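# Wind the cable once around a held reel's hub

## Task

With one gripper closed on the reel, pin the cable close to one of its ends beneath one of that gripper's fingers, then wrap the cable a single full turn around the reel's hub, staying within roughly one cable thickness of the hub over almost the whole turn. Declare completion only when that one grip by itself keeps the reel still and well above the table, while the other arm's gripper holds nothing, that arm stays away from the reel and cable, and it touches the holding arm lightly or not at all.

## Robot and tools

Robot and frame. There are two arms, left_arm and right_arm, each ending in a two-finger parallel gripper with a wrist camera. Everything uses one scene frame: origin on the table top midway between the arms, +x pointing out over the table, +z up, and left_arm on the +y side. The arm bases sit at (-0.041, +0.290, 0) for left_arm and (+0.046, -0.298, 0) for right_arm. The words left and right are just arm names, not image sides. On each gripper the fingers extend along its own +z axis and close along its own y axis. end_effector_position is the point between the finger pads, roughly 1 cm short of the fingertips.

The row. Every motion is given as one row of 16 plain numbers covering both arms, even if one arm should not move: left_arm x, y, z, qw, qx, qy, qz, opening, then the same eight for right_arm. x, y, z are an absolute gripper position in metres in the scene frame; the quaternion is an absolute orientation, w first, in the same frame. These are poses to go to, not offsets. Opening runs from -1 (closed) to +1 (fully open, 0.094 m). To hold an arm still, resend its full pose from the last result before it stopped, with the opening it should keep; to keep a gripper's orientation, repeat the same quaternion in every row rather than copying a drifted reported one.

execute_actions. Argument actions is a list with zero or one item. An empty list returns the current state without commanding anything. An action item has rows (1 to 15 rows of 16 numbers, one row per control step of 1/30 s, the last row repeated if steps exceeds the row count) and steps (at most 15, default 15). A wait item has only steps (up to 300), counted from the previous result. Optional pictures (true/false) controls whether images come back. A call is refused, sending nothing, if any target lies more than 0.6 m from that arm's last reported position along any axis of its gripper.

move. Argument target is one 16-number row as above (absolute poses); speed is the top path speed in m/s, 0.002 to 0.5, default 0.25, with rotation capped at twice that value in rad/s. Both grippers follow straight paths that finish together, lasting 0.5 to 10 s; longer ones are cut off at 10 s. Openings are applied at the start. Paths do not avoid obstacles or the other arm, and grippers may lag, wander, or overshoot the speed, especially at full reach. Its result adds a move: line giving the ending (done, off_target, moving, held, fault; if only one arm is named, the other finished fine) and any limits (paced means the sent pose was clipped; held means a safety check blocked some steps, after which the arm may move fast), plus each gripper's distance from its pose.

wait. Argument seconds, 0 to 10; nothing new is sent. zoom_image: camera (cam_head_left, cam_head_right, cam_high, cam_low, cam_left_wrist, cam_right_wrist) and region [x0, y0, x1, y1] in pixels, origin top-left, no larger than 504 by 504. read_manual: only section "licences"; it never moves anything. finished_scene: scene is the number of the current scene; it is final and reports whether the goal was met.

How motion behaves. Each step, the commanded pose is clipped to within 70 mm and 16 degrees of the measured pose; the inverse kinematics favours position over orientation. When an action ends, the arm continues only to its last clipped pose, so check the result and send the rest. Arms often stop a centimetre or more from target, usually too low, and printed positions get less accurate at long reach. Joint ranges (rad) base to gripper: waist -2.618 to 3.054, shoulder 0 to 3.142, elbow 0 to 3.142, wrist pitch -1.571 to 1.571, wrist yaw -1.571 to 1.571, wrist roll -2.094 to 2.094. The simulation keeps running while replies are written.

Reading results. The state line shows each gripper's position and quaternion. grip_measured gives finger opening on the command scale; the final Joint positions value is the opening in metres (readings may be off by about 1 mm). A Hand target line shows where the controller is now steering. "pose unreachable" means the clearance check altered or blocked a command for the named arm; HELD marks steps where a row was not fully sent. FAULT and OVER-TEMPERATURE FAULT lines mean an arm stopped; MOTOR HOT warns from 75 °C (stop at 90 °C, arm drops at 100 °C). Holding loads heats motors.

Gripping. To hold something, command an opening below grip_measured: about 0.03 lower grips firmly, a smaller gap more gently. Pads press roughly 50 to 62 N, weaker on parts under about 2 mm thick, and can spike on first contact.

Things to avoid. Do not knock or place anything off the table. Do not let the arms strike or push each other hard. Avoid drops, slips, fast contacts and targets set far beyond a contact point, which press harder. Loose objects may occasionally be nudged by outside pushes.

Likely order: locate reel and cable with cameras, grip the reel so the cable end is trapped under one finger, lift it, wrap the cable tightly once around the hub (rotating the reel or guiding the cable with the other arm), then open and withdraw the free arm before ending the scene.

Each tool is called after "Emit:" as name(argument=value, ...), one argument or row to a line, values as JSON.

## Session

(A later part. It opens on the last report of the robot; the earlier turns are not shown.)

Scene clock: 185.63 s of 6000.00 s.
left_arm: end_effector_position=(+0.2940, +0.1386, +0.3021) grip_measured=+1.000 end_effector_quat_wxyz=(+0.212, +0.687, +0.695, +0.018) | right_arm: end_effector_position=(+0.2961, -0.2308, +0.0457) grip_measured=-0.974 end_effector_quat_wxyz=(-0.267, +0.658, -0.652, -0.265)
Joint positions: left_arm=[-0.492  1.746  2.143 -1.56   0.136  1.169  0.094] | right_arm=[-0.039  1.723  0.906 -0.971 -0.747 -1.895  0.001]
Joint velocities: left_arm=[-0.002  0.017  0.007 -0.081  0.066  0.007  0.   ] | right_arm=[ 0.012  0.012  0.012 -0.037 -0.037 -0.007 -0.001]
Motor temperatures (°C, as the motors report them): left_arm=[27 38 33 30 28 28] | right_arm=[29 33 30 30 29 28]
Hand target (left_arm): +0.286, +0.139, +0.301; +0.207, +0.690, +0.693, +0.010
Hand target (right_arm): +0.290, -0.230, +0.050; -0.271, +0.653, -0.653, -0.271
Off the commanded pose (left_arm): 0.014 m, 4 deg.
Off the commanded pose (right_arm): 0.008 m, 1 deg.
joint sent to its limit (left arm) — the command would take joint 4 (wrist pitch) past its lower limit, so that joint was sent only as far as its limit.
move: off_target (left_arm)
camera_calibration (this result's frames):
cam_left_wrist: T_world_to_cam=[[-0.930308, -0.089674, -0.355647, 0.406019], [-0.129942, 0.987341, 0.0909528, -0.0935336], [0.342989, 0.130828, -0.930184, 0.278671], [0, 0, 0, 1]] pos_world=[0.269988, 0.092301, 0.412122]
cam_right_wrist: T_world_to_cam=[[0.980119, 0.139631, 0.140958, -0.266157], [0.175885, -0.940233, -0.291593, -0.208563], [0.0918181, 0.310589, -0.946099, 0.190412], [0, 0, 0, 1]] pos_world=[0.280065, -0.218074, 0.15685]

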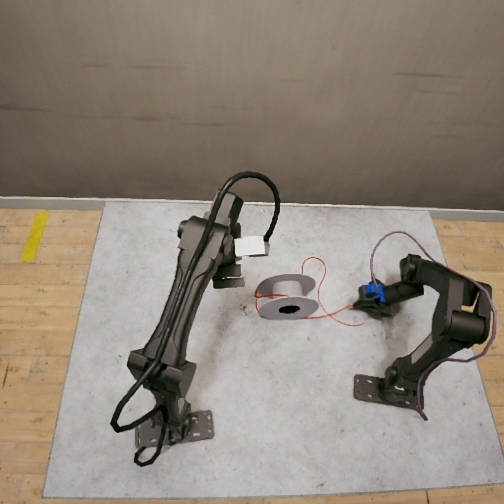

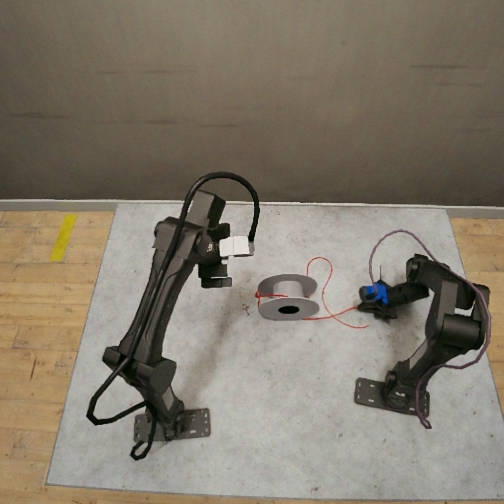

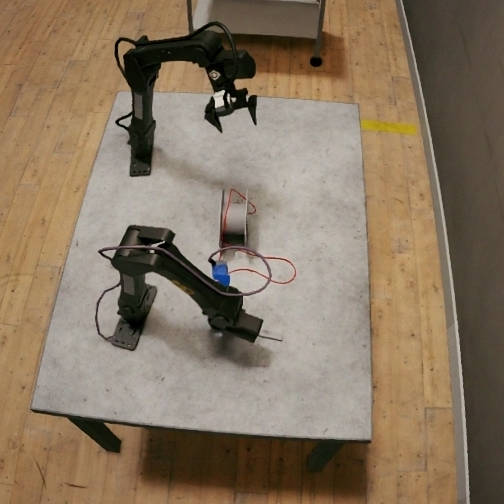

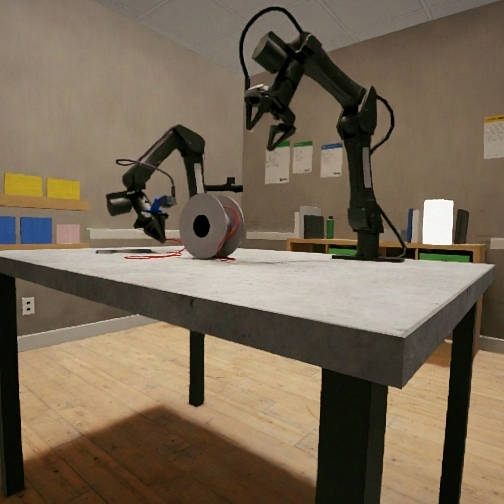

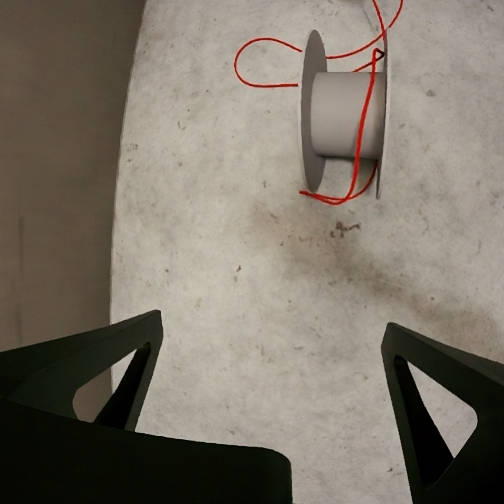

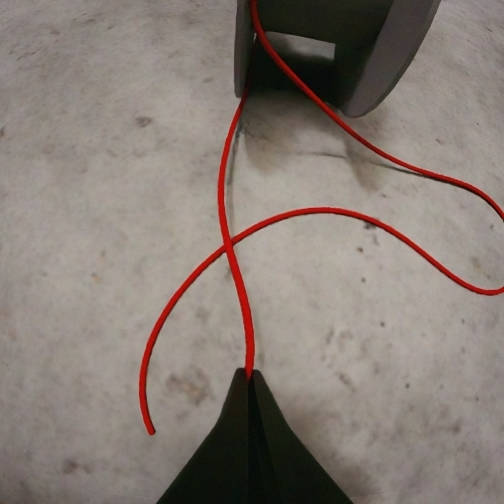

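Emit:
move(
  target=[0.29,0.16,0.3,0.2,0.69,0.69,0,1,0.285,-0.13,0.2,0.271,-0.653,0.653,0.271,-1],
  speed=0.15,
)

Emit:
move(
  target=[0.29,0.2,0.3,0.2,0.69,0.69,0,1,0.28,0.01,0.215,0.35,-0.61,0.61,0.35,-1],
  speed=0.12,
)

Emit:
move(
  target=[0.29,0.2,0.3,0.2,0.69,0.69,0,1,0.21,0.02,0.2,0.52,-0.44,0.58,0.44,-1],
  speed=0.12,
)

Scene clock: 194.53 s of 6000.00 s.
left_arm: end_effector_position=(+0.2995, +0.1558, +0.2969) grip_measured=+1.000 end_effector_quat_wxyz=(+0.210, +0.692, +0.691, +0.010) | right_arm: end_effector_position=(+0.2874, -0.1330, +0.1908) grip_measured=-0.974 end_effector_quat_wxyz=(-0.269, +0.652, -0.657, -0.267)
Joint positions: left_arm=[-0.421  1.746  2.122 -1.56   0.179  1.246  0.094] | right_arm=[ 0.35   1.419  1.209 -1.197 -0.764 -1.337  0.001]
Joint velocities: left_arm=[-0.012  0.007  0.012 -0.066 -0.007  0.037  0.   ] | right_arm=[-0.002  0.002 -0.022 -0.037 -0.081  0.037 -0.   ]
Motor temperatures (°C, as the motors report them): left_arm=[27 38 33 30 28 28] | right_arm=[29 33 30 30 29 28]
Hand target (left_arm): +0.291, +0.160, +0.300; +0.210, +0.691, +0.692, +0.005
Hand target (right_arm): +0.283, -0.129, +0.201; -0.276, +0.651, -0.652, -0.273
Off the commanded pose (left_arm): 0.011 m, 2 deg.
Off the commanded pose (right_arm): 0.010 m, 1 deg.
joint sent to its limit (left arm) — the command would take joint 4 (wrist pitch) past its lower limit, so that joint was sent only as far as its limit.
After step 190, 0.73 s passed at rest.
move: off_target (left_arm)
camera_calibration (this result's frames):
cam_left_wrist: T_world_to_cam=[[-0.935934, -0.0768243, -0.343694, 0.406985], [-0.112625, 0.98996, 0.0854151, -0.113354], [0.333681, 0.118651, -0.935189, 0.275856], [0, 0, 0, 1]] pos_world=[0.276097, 0.110752, 0.407538]
cam_right_wrist: T_world_to_cam=[[0.982907, 0.124928, 0.135228, -0.293387], [0.160633, -0.940827, -0.298397, -0.0671321], [0.0899483, 0.315019, -0.944813, 0.299025], [0, 0, 0, 1]] pos_world=[0.272259, -0.120706, 0.302165]

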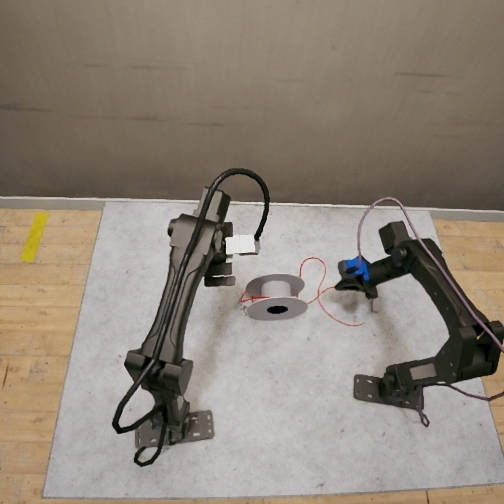

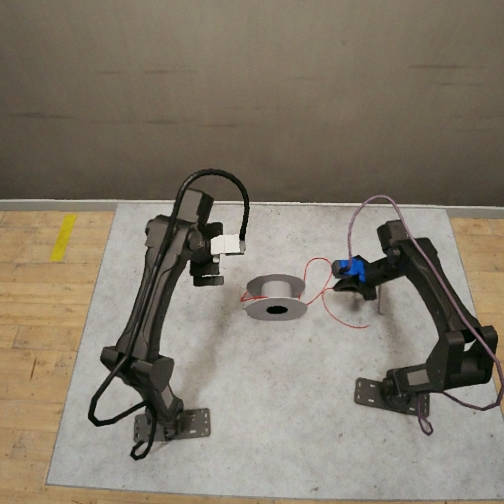

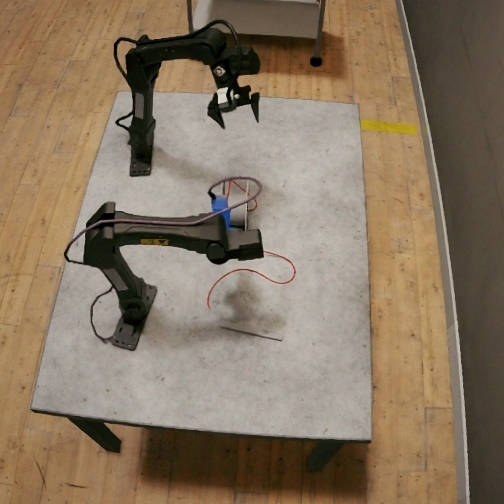

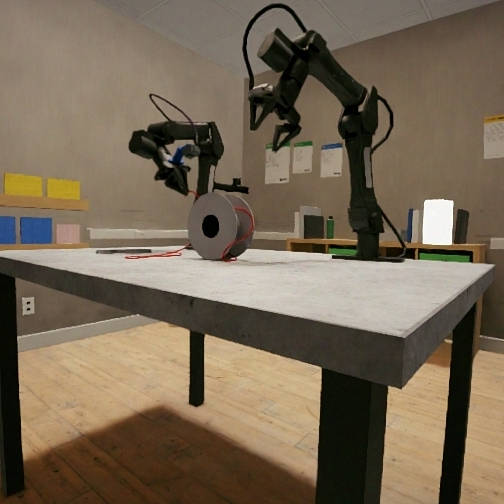

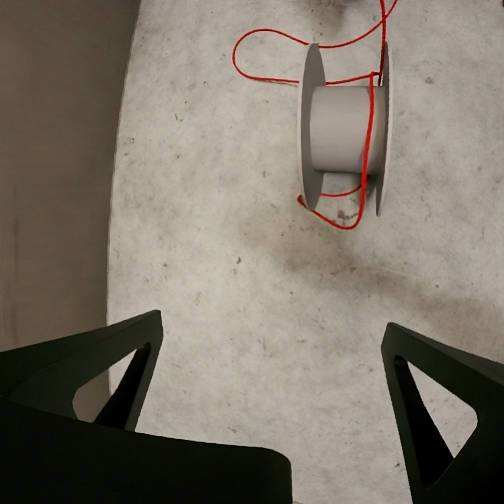

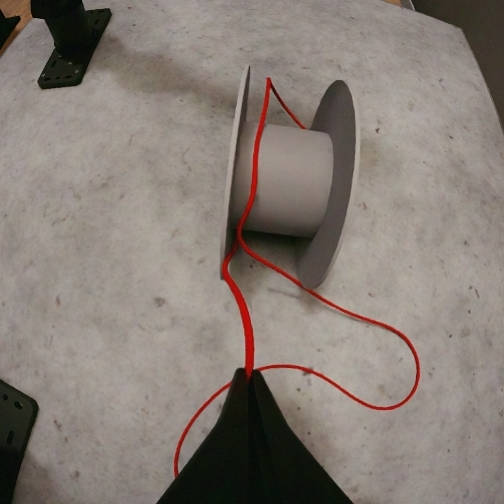

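Scene clock: 196.40 s of 6000.00 s.
left_arm: end_effector_position=(+0.3003, +0.1979, +0.2980) grip_measured=+1.000 end_effector_quat_wxyz=(+0.217, +0.690, +0.690, +0.017) | right_arm: end_effector_position=(+0.2845, +0.0099, +0.2214) grip_measured=-0.974 end_effector_quat_wxyz=(-0.362, +0.610, -0.611, -0.350)
Joint positions: left_arm=[-0.283  1.7    2.069 -1.56   0.225  1.373  0.094] | right_arm=[ 0.761  1.419  1.098 -0.473 -0.809 -0.65   0.001]
Joint velocities: left_arm=[-0.012 -0.007 -0.002 -0.007 -0.022 -0.051  0.   ] | right_arm=[-0.012  0.007  0.007  0.066 -0.051 -0.022 -0.001]
Motor temperatures (°C, as the motors report them): left_arm=[27 38 32 30 28 28] | right_arm=[29 33 30 30 29 28]
Hand target (left_arm): +0.291, +0.200, +0.300; +0.217, +0.689, +0.692, +0.010
Hand target (right_arm): +0.279, +0.010, +0.218; -0.356, +0.609, -0.613, -0.355
Off the commanded pose (left_arm): 0.011 m, 3 deg.
Off the commanded pose (right_arm): 0.008 m, 1 deg.
joint sent to its limit (left arm) — the command would take joint 4 (wrist pitch) past its lower limit, so that joint was sent only as far as its limit.
move: off_target (left_arm)
camera_calibration (this result's frames):
cam_left_wrist: T_world_to_cam=[[-0.929105, -0.082008, -0.360608, 0.41538], [-0.119495, 0.98937, 0.0828791, -0.152031], [0.349978, 0.120094, -0.929028, 0.264616], [0, 0, 0, 1]] pos_world=[0.275155, 0.152701, 0.408225]
cam_right_wrist: T_world_to_cam=[[0.980591, 0.0800267, 0.178988, -0.321054], [0.166281, -0.823143, -0.542942, 0.128247], [0.103883, 0.562167, -0.820473, 0.249192], [0, 0, 0, 1]] pos_world=[0.267611, -0.00882899, 0.331551]

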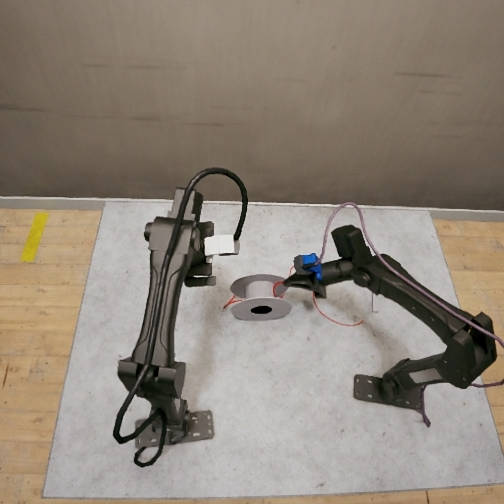

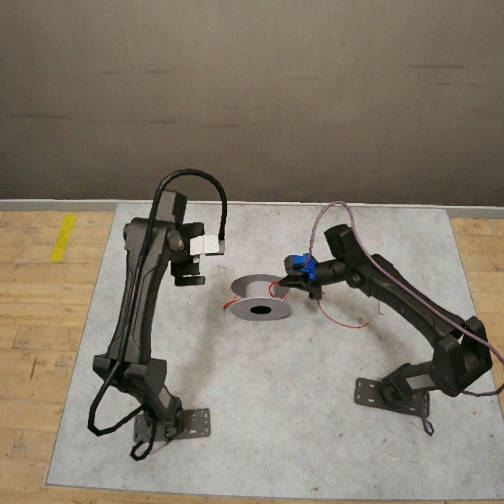

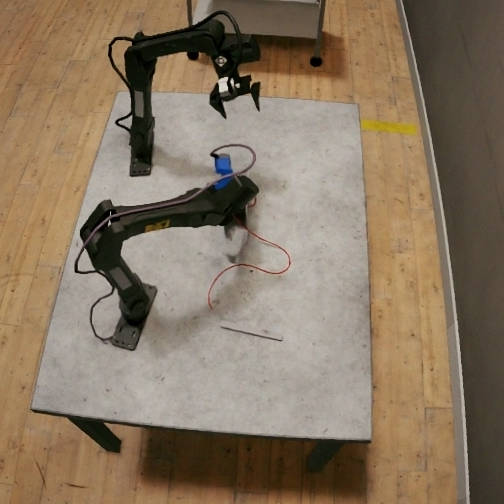

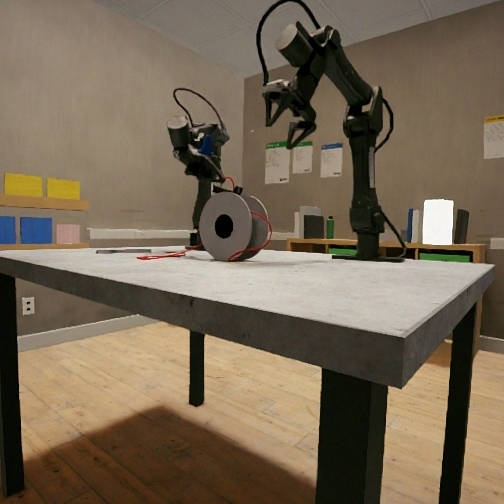

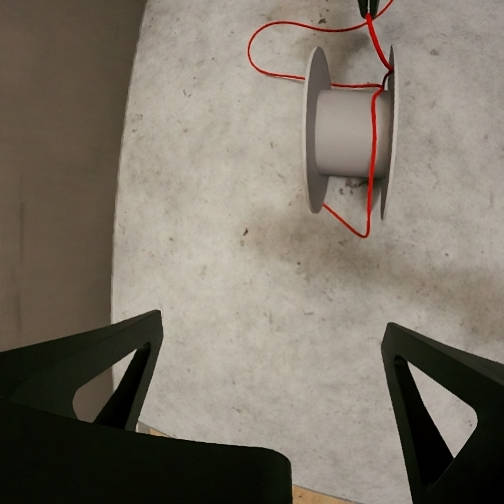

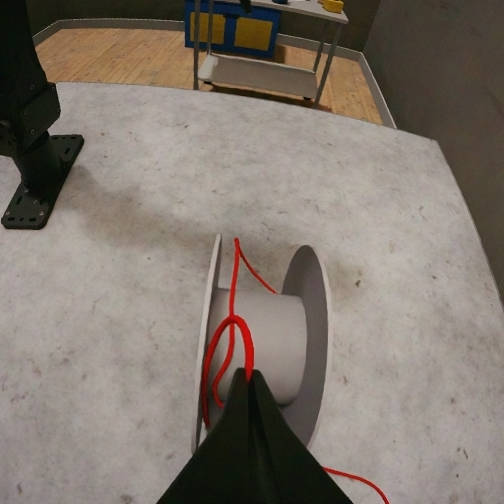

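Scene clock: 199.17 s of 6000.00 s.
left_arm: end_effector_position=(+0.3004, +0.1979, +0.2980) grip_measured=+1.000 end_effector_quat_wxyz=(+0.217, +0.690, +0.691, +0.017) | right_arm: end_effector_position=(+0.2133, +0.0202, +0.2045) grip_measured=-0.974 end_effector_quat_wxyz=(+0.526, -0.438, +0.581, +0.440)
Joint positions: left_arm=[-0.283  1.7    2.069 -1.56   0.225  1.373  0.094] | right_arm=[ 1.036  1.152  0.323  0.762 -0.496  0.018  0.001]
Joint velocities: left_arm=[ 0.007 -0.017 -0.002 -0.051 -0.007 -0.022  0.   ] | right_arm=[ 0.012 -0.007  0.002 -0.037  0.051 -0.066 -0.   ]
Motor temperatures (°C, as the motors report them): left_arm=[27 37 32 30 28 28] | right_arm=[29 33 30 31 29 28]
Hand target (left_arm): +0.290, +0.200, +0.300; +0.216, +0.689, +0.692, +0.010
Hand target (right_arm): +0.209, +0.019, +0.201; +0.523, -0.437, +0.583, +0.442
Off the commanded pose (left_arm): 0.011 m, 3 deg.
Off the commanded pose (right_arm): 0.006 m, 1 deg.
joint sent to its limit (left arm) — the command would take joint 4 (wrist pitch) past its lower limit, so that joint was sent only as far as its limit.
move: off_target (left_arm)
camera_calibration (this result's frames):
cam_left_wrist: T_world_to_cam=[[-0.929074, -0.0820128, -0.360687, 0.41541], [-0.119639, 0.989324, 0.0832191, -0.152141], [0.350011, 0.120469, -0.928967, 0.264487], [0, 0, 0, 1]] pos_world=[0.275171, 0.152723, 0.408194]
cam_right_wrist: T_world_to_cam=[[0.965815, -0.218758, 0.139092, -0.23169], [0.00750362, -0.512739, -0.858512, 0.231582], [0.259124, 0.830207, -0.493569, 0.13156], [0, 0, 0, 1]] pos_world=[0.187941, -0.0411645, 0.295976]

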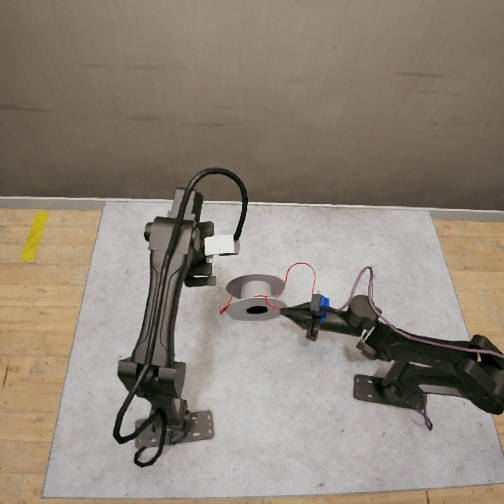

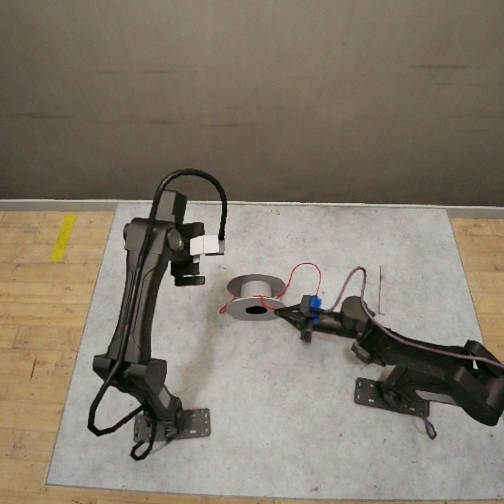

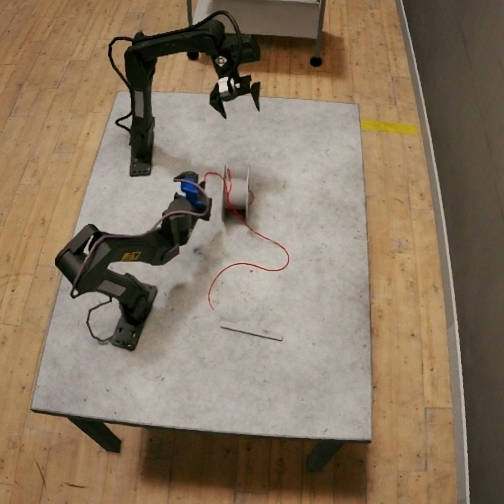

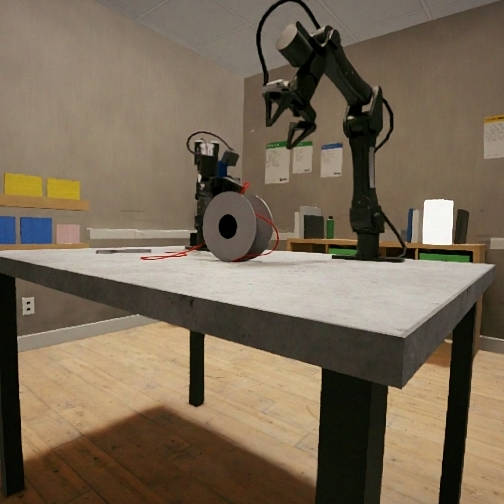

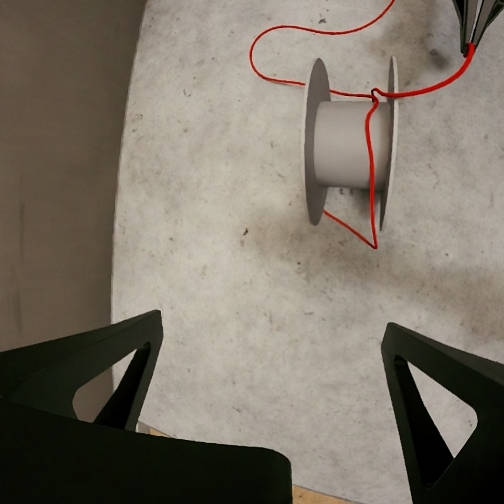

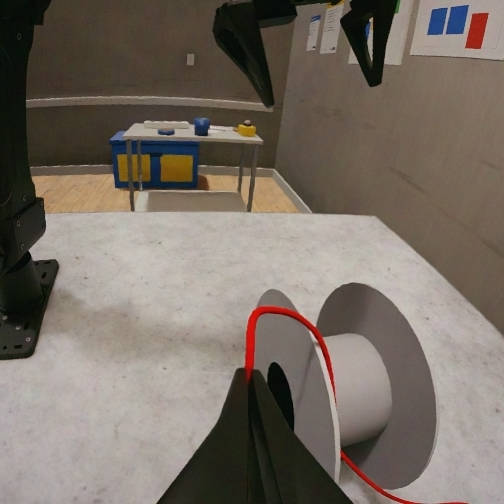

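Emit:
move(
  target=[0.29,0.2,0.3,0.2,0.69,0.69,0,1,0.215,0.075,0.17,0.52,-0.44,0.58,0.44,-1],
  speed=0.06,
)

Emit:
move(
  target=[0.285,0.09,0.24,0.12,0.7,0.7,0,1,0.225,0.075,0.09,0.52,-0.44,0.58,0.44,-1],
  speed=0.08,
)

Scene clock: 205.23 s of 6000.00 s.
left_arm: end_effector_position=(+0.3004, +0.1980, +0.2980) grip_measured=+1.000 end_effector_quat_wxyz=(+0.216, +0.690, +0.691, +0.017) | right_arm: end_effector_position=(+0.2140, +0.0690, +0.1670) grip_measured=-0.974 end_effector_quat_wxyz=(+0.519, -0.443, +0.584, +0.440)
Joint positions: left_arm=[-0.283  1.7    2.069 -1.56   0.225  1.373  0.094] | right_arm=[ 1.167  1.511  0.379  1.053 -0.373  0.025  0.001]
Joint velocities: left_arm=[-0.007 -0.007  0.002 -0.066  0.066  0.051  0.   ] | right_arm=[-0.002  0.012 -0.007  0.081 -0.081  0.022  0.   ]
Motor temperatures (°C, as the motors report them): left_arm=[27 37 32 30 28 28] | right_arm=[29 33 31 32 29 28]
Hand target (left_arm): +0.290, +0.200, +0.300; +0.216, +0.689, +0.692, +0.010
Hand target (right_arm): +0.215, +0.075, +0.171; +0.521, -0.440, +0.582, +0.443
Off the commanded pose (left_arm): 0.011 m, 3 deg.
Off the commanded pose (right_arm): 0.007 m, 0 deg.
joint sent to its limit (left arm) — the command would take joint 4 (wrist pitch) past its lower limit, so that joint was sent only as far as its limit.
move: off_target (left_arm)
camera_calibration (this result's frames):
cam_left_wrist: T_world_to_cam=[[-0.929043, -0.0820176, -0.360766, 0.41544], [-0.119783, 0.989277, 0.0835591, -0.152251], [0.350044, 0.120844, -0.928906, 0.264358], [0, 0, 0, 1]] pos_world=[0.275187, 0.152746, 0.408162]
cam_right_wrist: T_world_to_cam=[[0.968617, -0.208456, 0.135378, -0.217222], [0.00607755, -0.524629, -0.851309, 0.224304], [0.248484, 0.825415, -0.506898, 0.0771591], [0, 0, 0, 1]] pos_world=[0.189869, 0.00870677, 0.259471]

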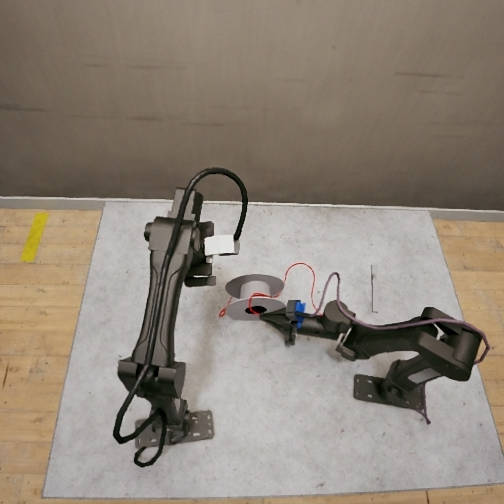

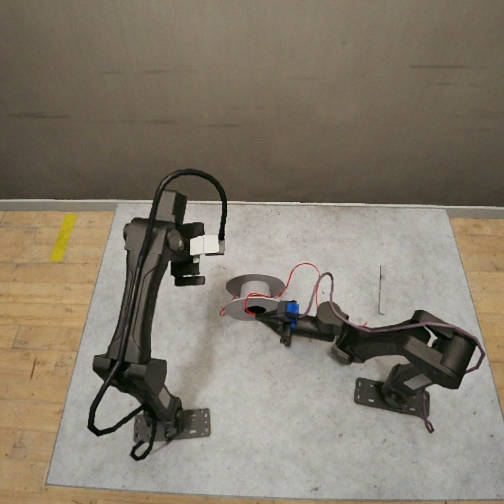

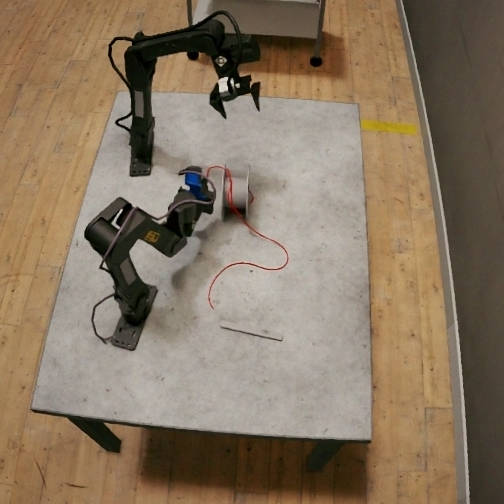

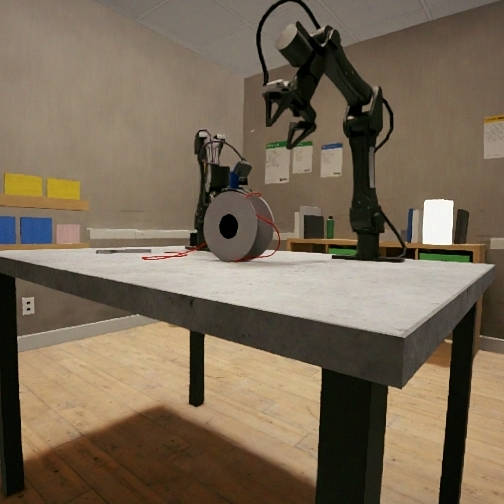

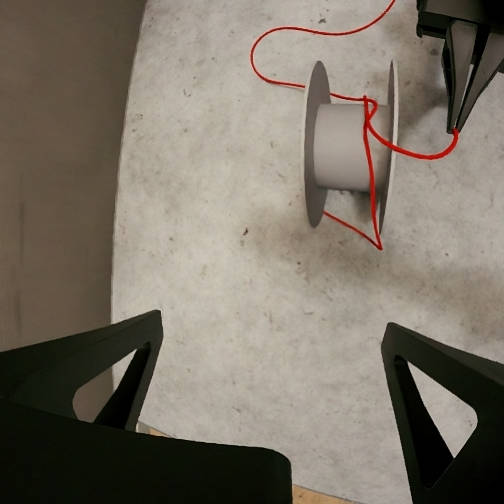

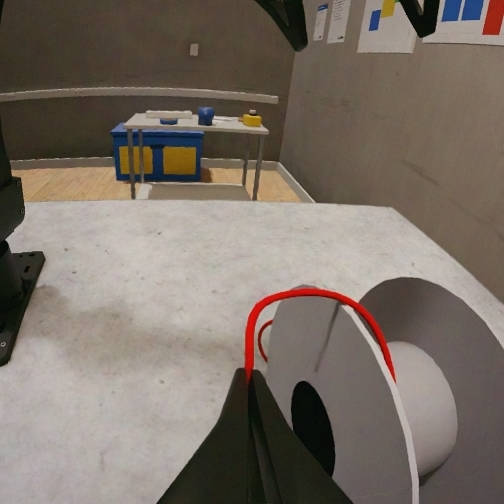

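Scene clock: 207.30 s of 6000.00 s.
left_arm: end_effector_position=(+0.2807, +0.0934, +0.2342) grip_measured=+1.000 end_effector_quat_wxyz=(+0.111, +0.702, +0.703, -0.002) | right_arm: end_effector_position=(+0.2262, +0.0798, +0.1005) grip_measured=-0.974 end_effector_quat_wxyz=(+0.533, -0.438, +0.573, +0.443)
Joint positions: left_arm=[-0.652  1.857  2.045 -1.544  0.062  1.04   0.094] | right_arm=[ 1.154  2.002  0.379  1.581 -0.381  0.025  0.001]
Joint velocities: left_arm=[-0.012 -0.002 -0.022  0.022  0.022 -0.022  0.   ] | right_arm=[-0.002  0.007  0.012 -0.051 -0.066 -0.051 -0.001]
Motor temperatures (°C, as the motors report them): left_arm=[27 37 32 30 28 28] | right_arm=[29 32 30 32 29 28]
Hand target (left_arm): +0.282, +0.090, +0.239; +0.118, +0.701, +0.703, -0.000
Hand target (right_arm): +0.226, +0.076, +0.090; +0.522, -0.441, +0.582, +0.441
Off the commanded pose (left_arm): 0.008 m, 1 deg.
Off the commanded pose (right_arm): 0.012 m, 2 deg.
move: off_target (right_arm)
camera_calibration (this result's frames):
cam_left_wrist: T_world_to_cam=[[-0.979245, -0.0430987, -0.198047, 0.337958], [-0.0879896, 0.970647, 0.223834, -0.0858126], [0.182587, 0.236615, -0.954293, 0.266826], [0, 0, 0, 1]] pos_world=[0.274674, 0.0347245, 0.340769]
cam_right_wrist: T_world_to_cam=[[0.964599, -0.217961, 0.148463, -0.217414], [0.0207471, -0.498492, -0.866646, 0.169401], [0.262902, 0.839046, -0.476324, 0.0241623], [0, 0, 0, 1]] pos_world=[0.199851, 0.016784, 0.190597]

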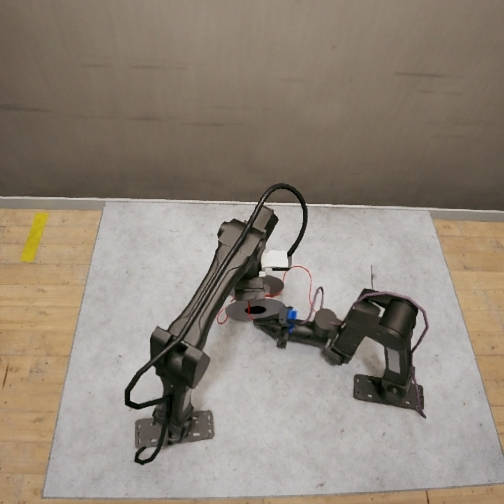

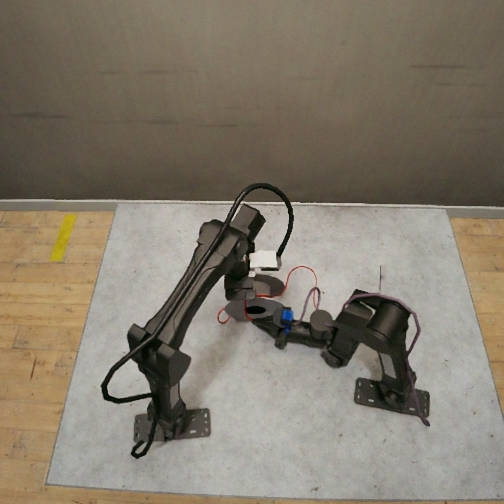

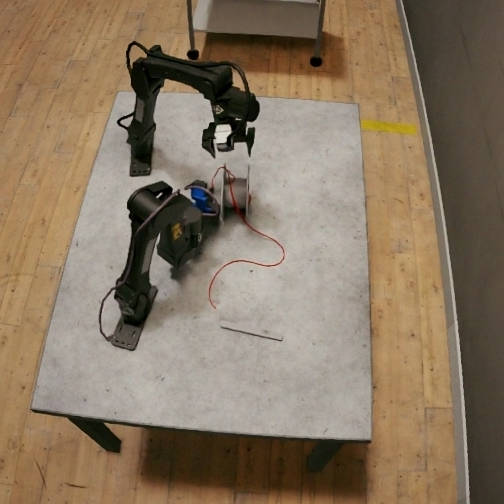

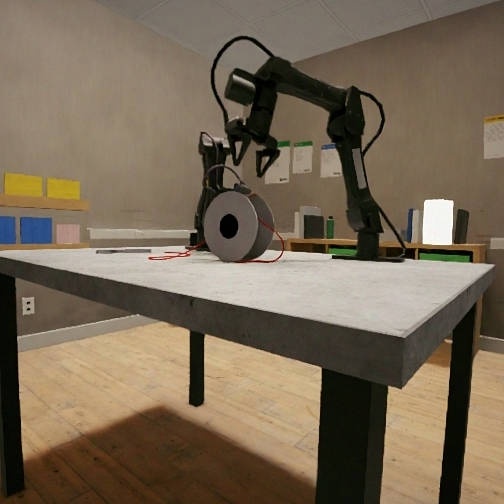

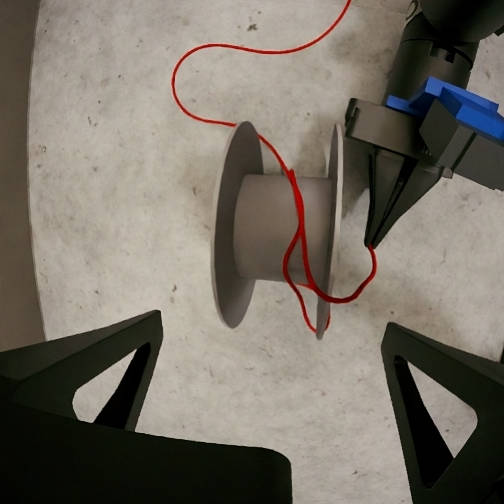

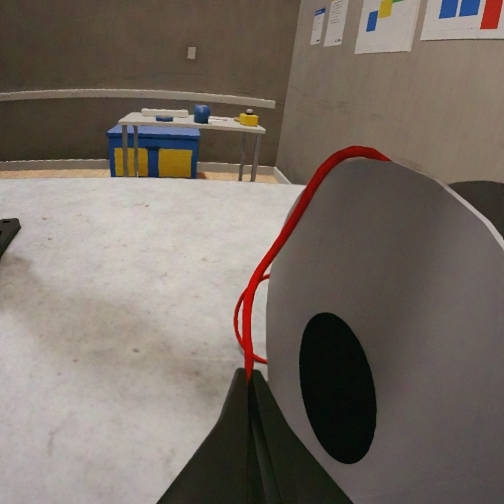

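Emit:
move(
  target=[0.28,0.085,0.195,0.05,0.707,0.707,0,1,0.247,0.075,0.075,0.58,-0.33,0.65,0.37,-1],
  speed=0.06,
)

Scene clock: 214.40 s of 6000.00 s.
left_arm: end_effector_position=(+0.2853, +0.0860, +0.2060) grip_measured=+1.000 end_effector_quat_wxyz=(+0.069, +0.704, +0.707, +0.004) | right_arm: end_effector_position=(+0.2490, +0.0751, +0.0850) grip_measured=-0.974 end_effector_quat_wxyz=(+0.572, -0.335, +0.653, +0.366)
Joint positions: left_arm=[-0.681  1.934  2.045 -1.544  0.023  1.013  0.094] | right_arm=[1.28  2.043 0.379 1.586 0.049 0.099 0.001]
Joint velocities: left_arm=[-0.002  0.002  0.012  0.051 -0.066 -0.051  0.   ] | right_arm=[-0.017 -0.007 -0.002  0.095 -0.037 -0.051  0.   ]
Motor temperatures (°C, as the motors report them): left_arm=[27 37 33 30 28 28] | right_arm=[29 32 30 33 29 28]
Hand target (left_arm): +0.280, +0.085, +0.195; +0.050, +0.706, +0.707, +0.000
Hand target (right_arm): +0.247, +0.075, +0.076; +0.564, -0.336, +0.662, +0.361
Off the commanded pose (left_arm): 0.012 m, 2 deg.
Off the commanded pose (right_arm): 0.010 m, 1 deg.
joint sent to its limit (right arm) — the command would take joint 4 (wrist pitch) past its upper limit, so that joint was sent only as far as its limit.
move: off_target (left_arm)
camera_calibration (this result's frames):
cam_left_wrist: T_world_to_cam=[[-0.987874, -0.0362041, -0.150976, 0.328697], [-0.0798582, 0.95242, 0.294142, -0.087145], [0.133143, 0.302632, -0.943762, 0.247074], [0, 0, 0, 1]] pos_world=[0.284856, 0.0201262, 0.308438]
cam_right_wrist: T_world_to_cam=[[0.861676, -0.498578, 0.0945242, -0.186835], [-0.187479, -0.485863, -0.853691, 0.202972], [0.471558, 0.717884, -0.512129, -0.0251192], [0, 0, 0, 1]] pos_world=[0.210889, 0.0234976, 0.178072]

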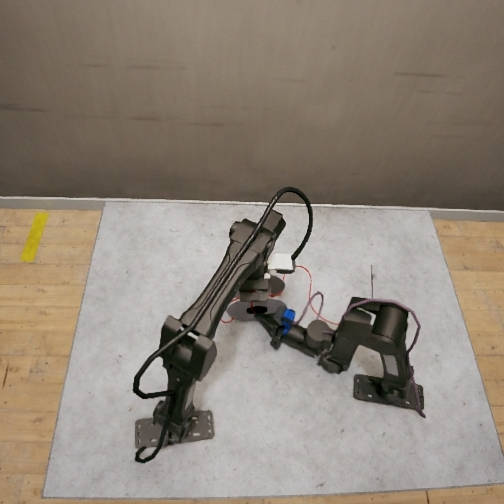

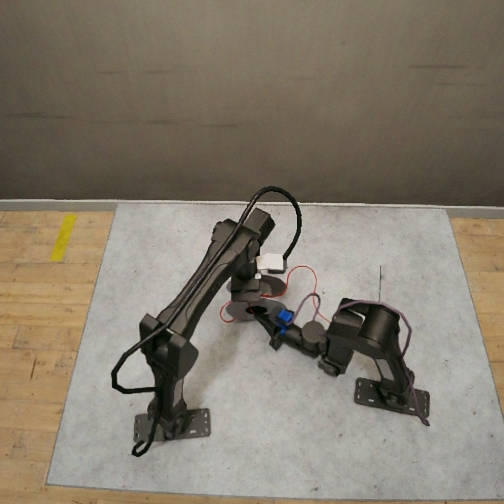

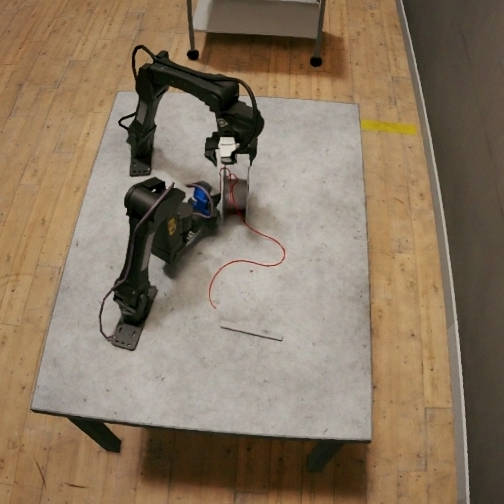

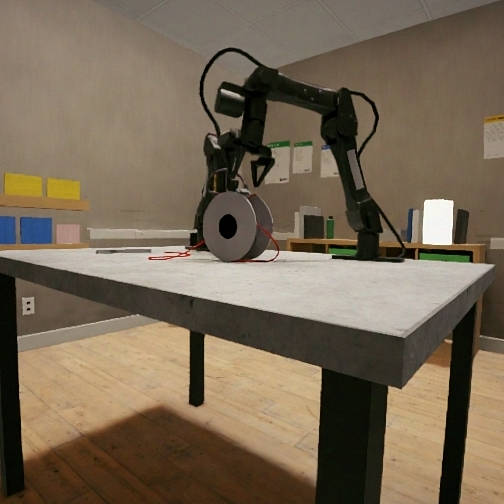

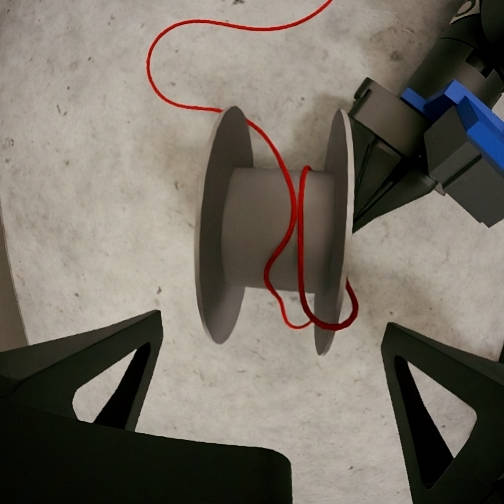

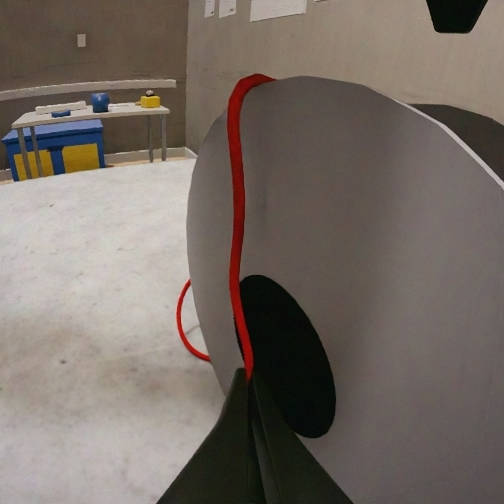

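Emit:
move(
  target=[0.282,0.10,0.165,0.02,0.707,0.707,0,1,0.247,0.075,0.075,0.58,-0.33,0.65,0.37,-1],
  speed=0.04,
)

Scene clock: 222.20 s of 6000.00 s.
left_arm: end_effector_position=(+0.2813, +0.0964, +0.1778) grip_measured=+1.000 end_effector_quat_wxyz=(+0.034, +0.708, +0.706, +0.004) | right_arm: end_effector_position=(+0.2495, +0.0748, +0.0850) grip_measured=-0.974 end_effector_quat_wxyz=(+0.573, -0.334, +0.654, +0.365)
Joint positions: left_arm=[-0.67   1.934  1.935 -1.503  0.008  1.033  0.094] | right_arm=[1.28  2.043 0.379 1.586 0.052 0.099 0.001]
Joint velocities: left_arm=[-0.002  0.022  0.012 -0.095 -0.051 -0.037  0.   ] | right_arm=[ 0.012 -0.012 -0.007  0.022  0.022  0.022 -0.001]
Motor temperatures (°C, as the motors report them): left_arm=[27 37 32 30 28 28] | right_arm=[29 32 30 34 29 28]
Hand target (left_arm): +0.282, +0.100, +0.165; +0.020, +0.707, +0.707, +0.000
Hand target (right_arm): +0.247, +0.075, +0.075; +0.565, -0.336, +0.662, +0.360
Off the commanded pose (left_arm): 0.013 m, 2 deg.
Off the commanded pose (right_arm): 0.010 m, 1 deg.
joint sent to its limit (right arm) — the command would take joint 4 (wrist pitch) past its upper limit, so that joint was sent only as far as its limit.
After step 180, 0.33 s passed at rest.
move: off_target (left_arm)
camera_calibration (this result's frames):
cam_left_wrist: T_world_to_cam=[[-0.99441, -0.0223983, -0.103189, 0.312841], [-0.0568727, 0.936994, 0.344685, -0.103078], [0.088967, 0.348626, -0.93303, 0.223843], [0, 0, 0, 1]] pos_world=[0.285315, 0.0255529, 0.276664]
cam_right_wrist: T_world_to_cam=[[0.860167, -0.501274, 0.0940018, -0.186754], [-0.189366, -0.485043, -0.853741, 0.203342], [0.473553, 0.716559, -0.512143, -0.0255399], [0, 0, 0, 1]] pos_world=[0.21124, 0.0233156, 0.178076]

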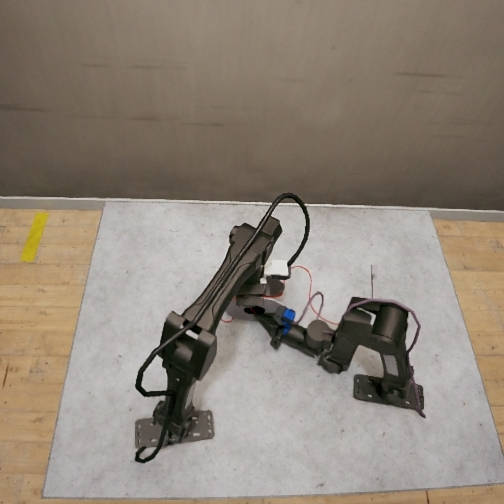

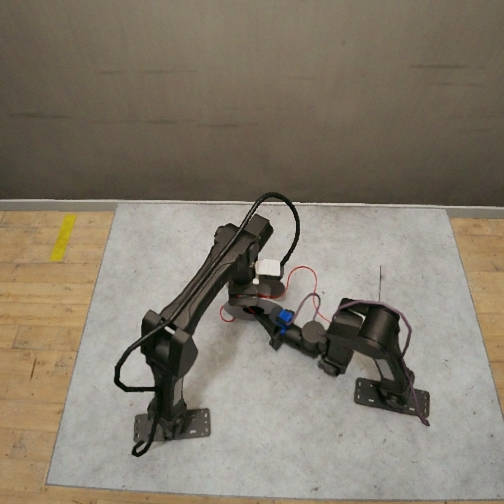

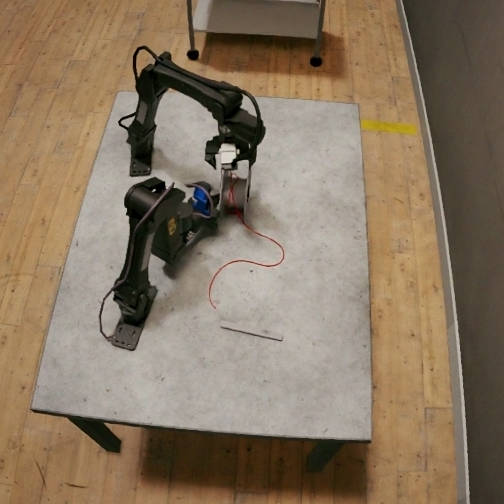

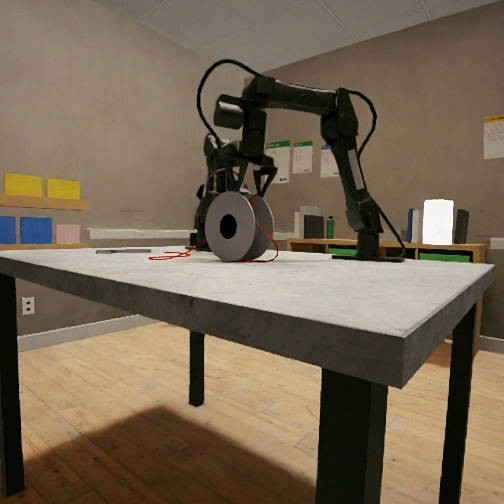

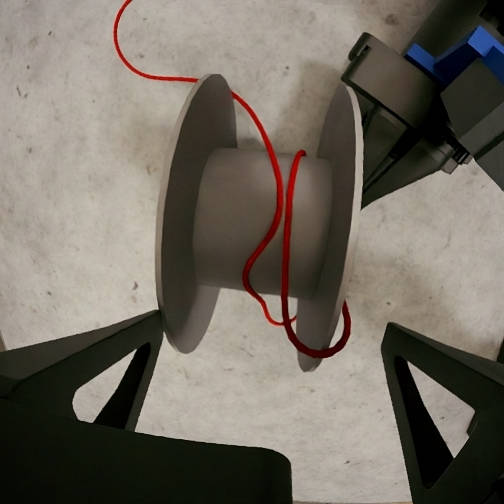

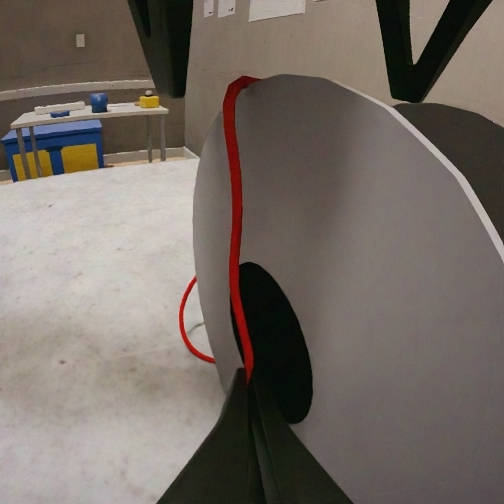

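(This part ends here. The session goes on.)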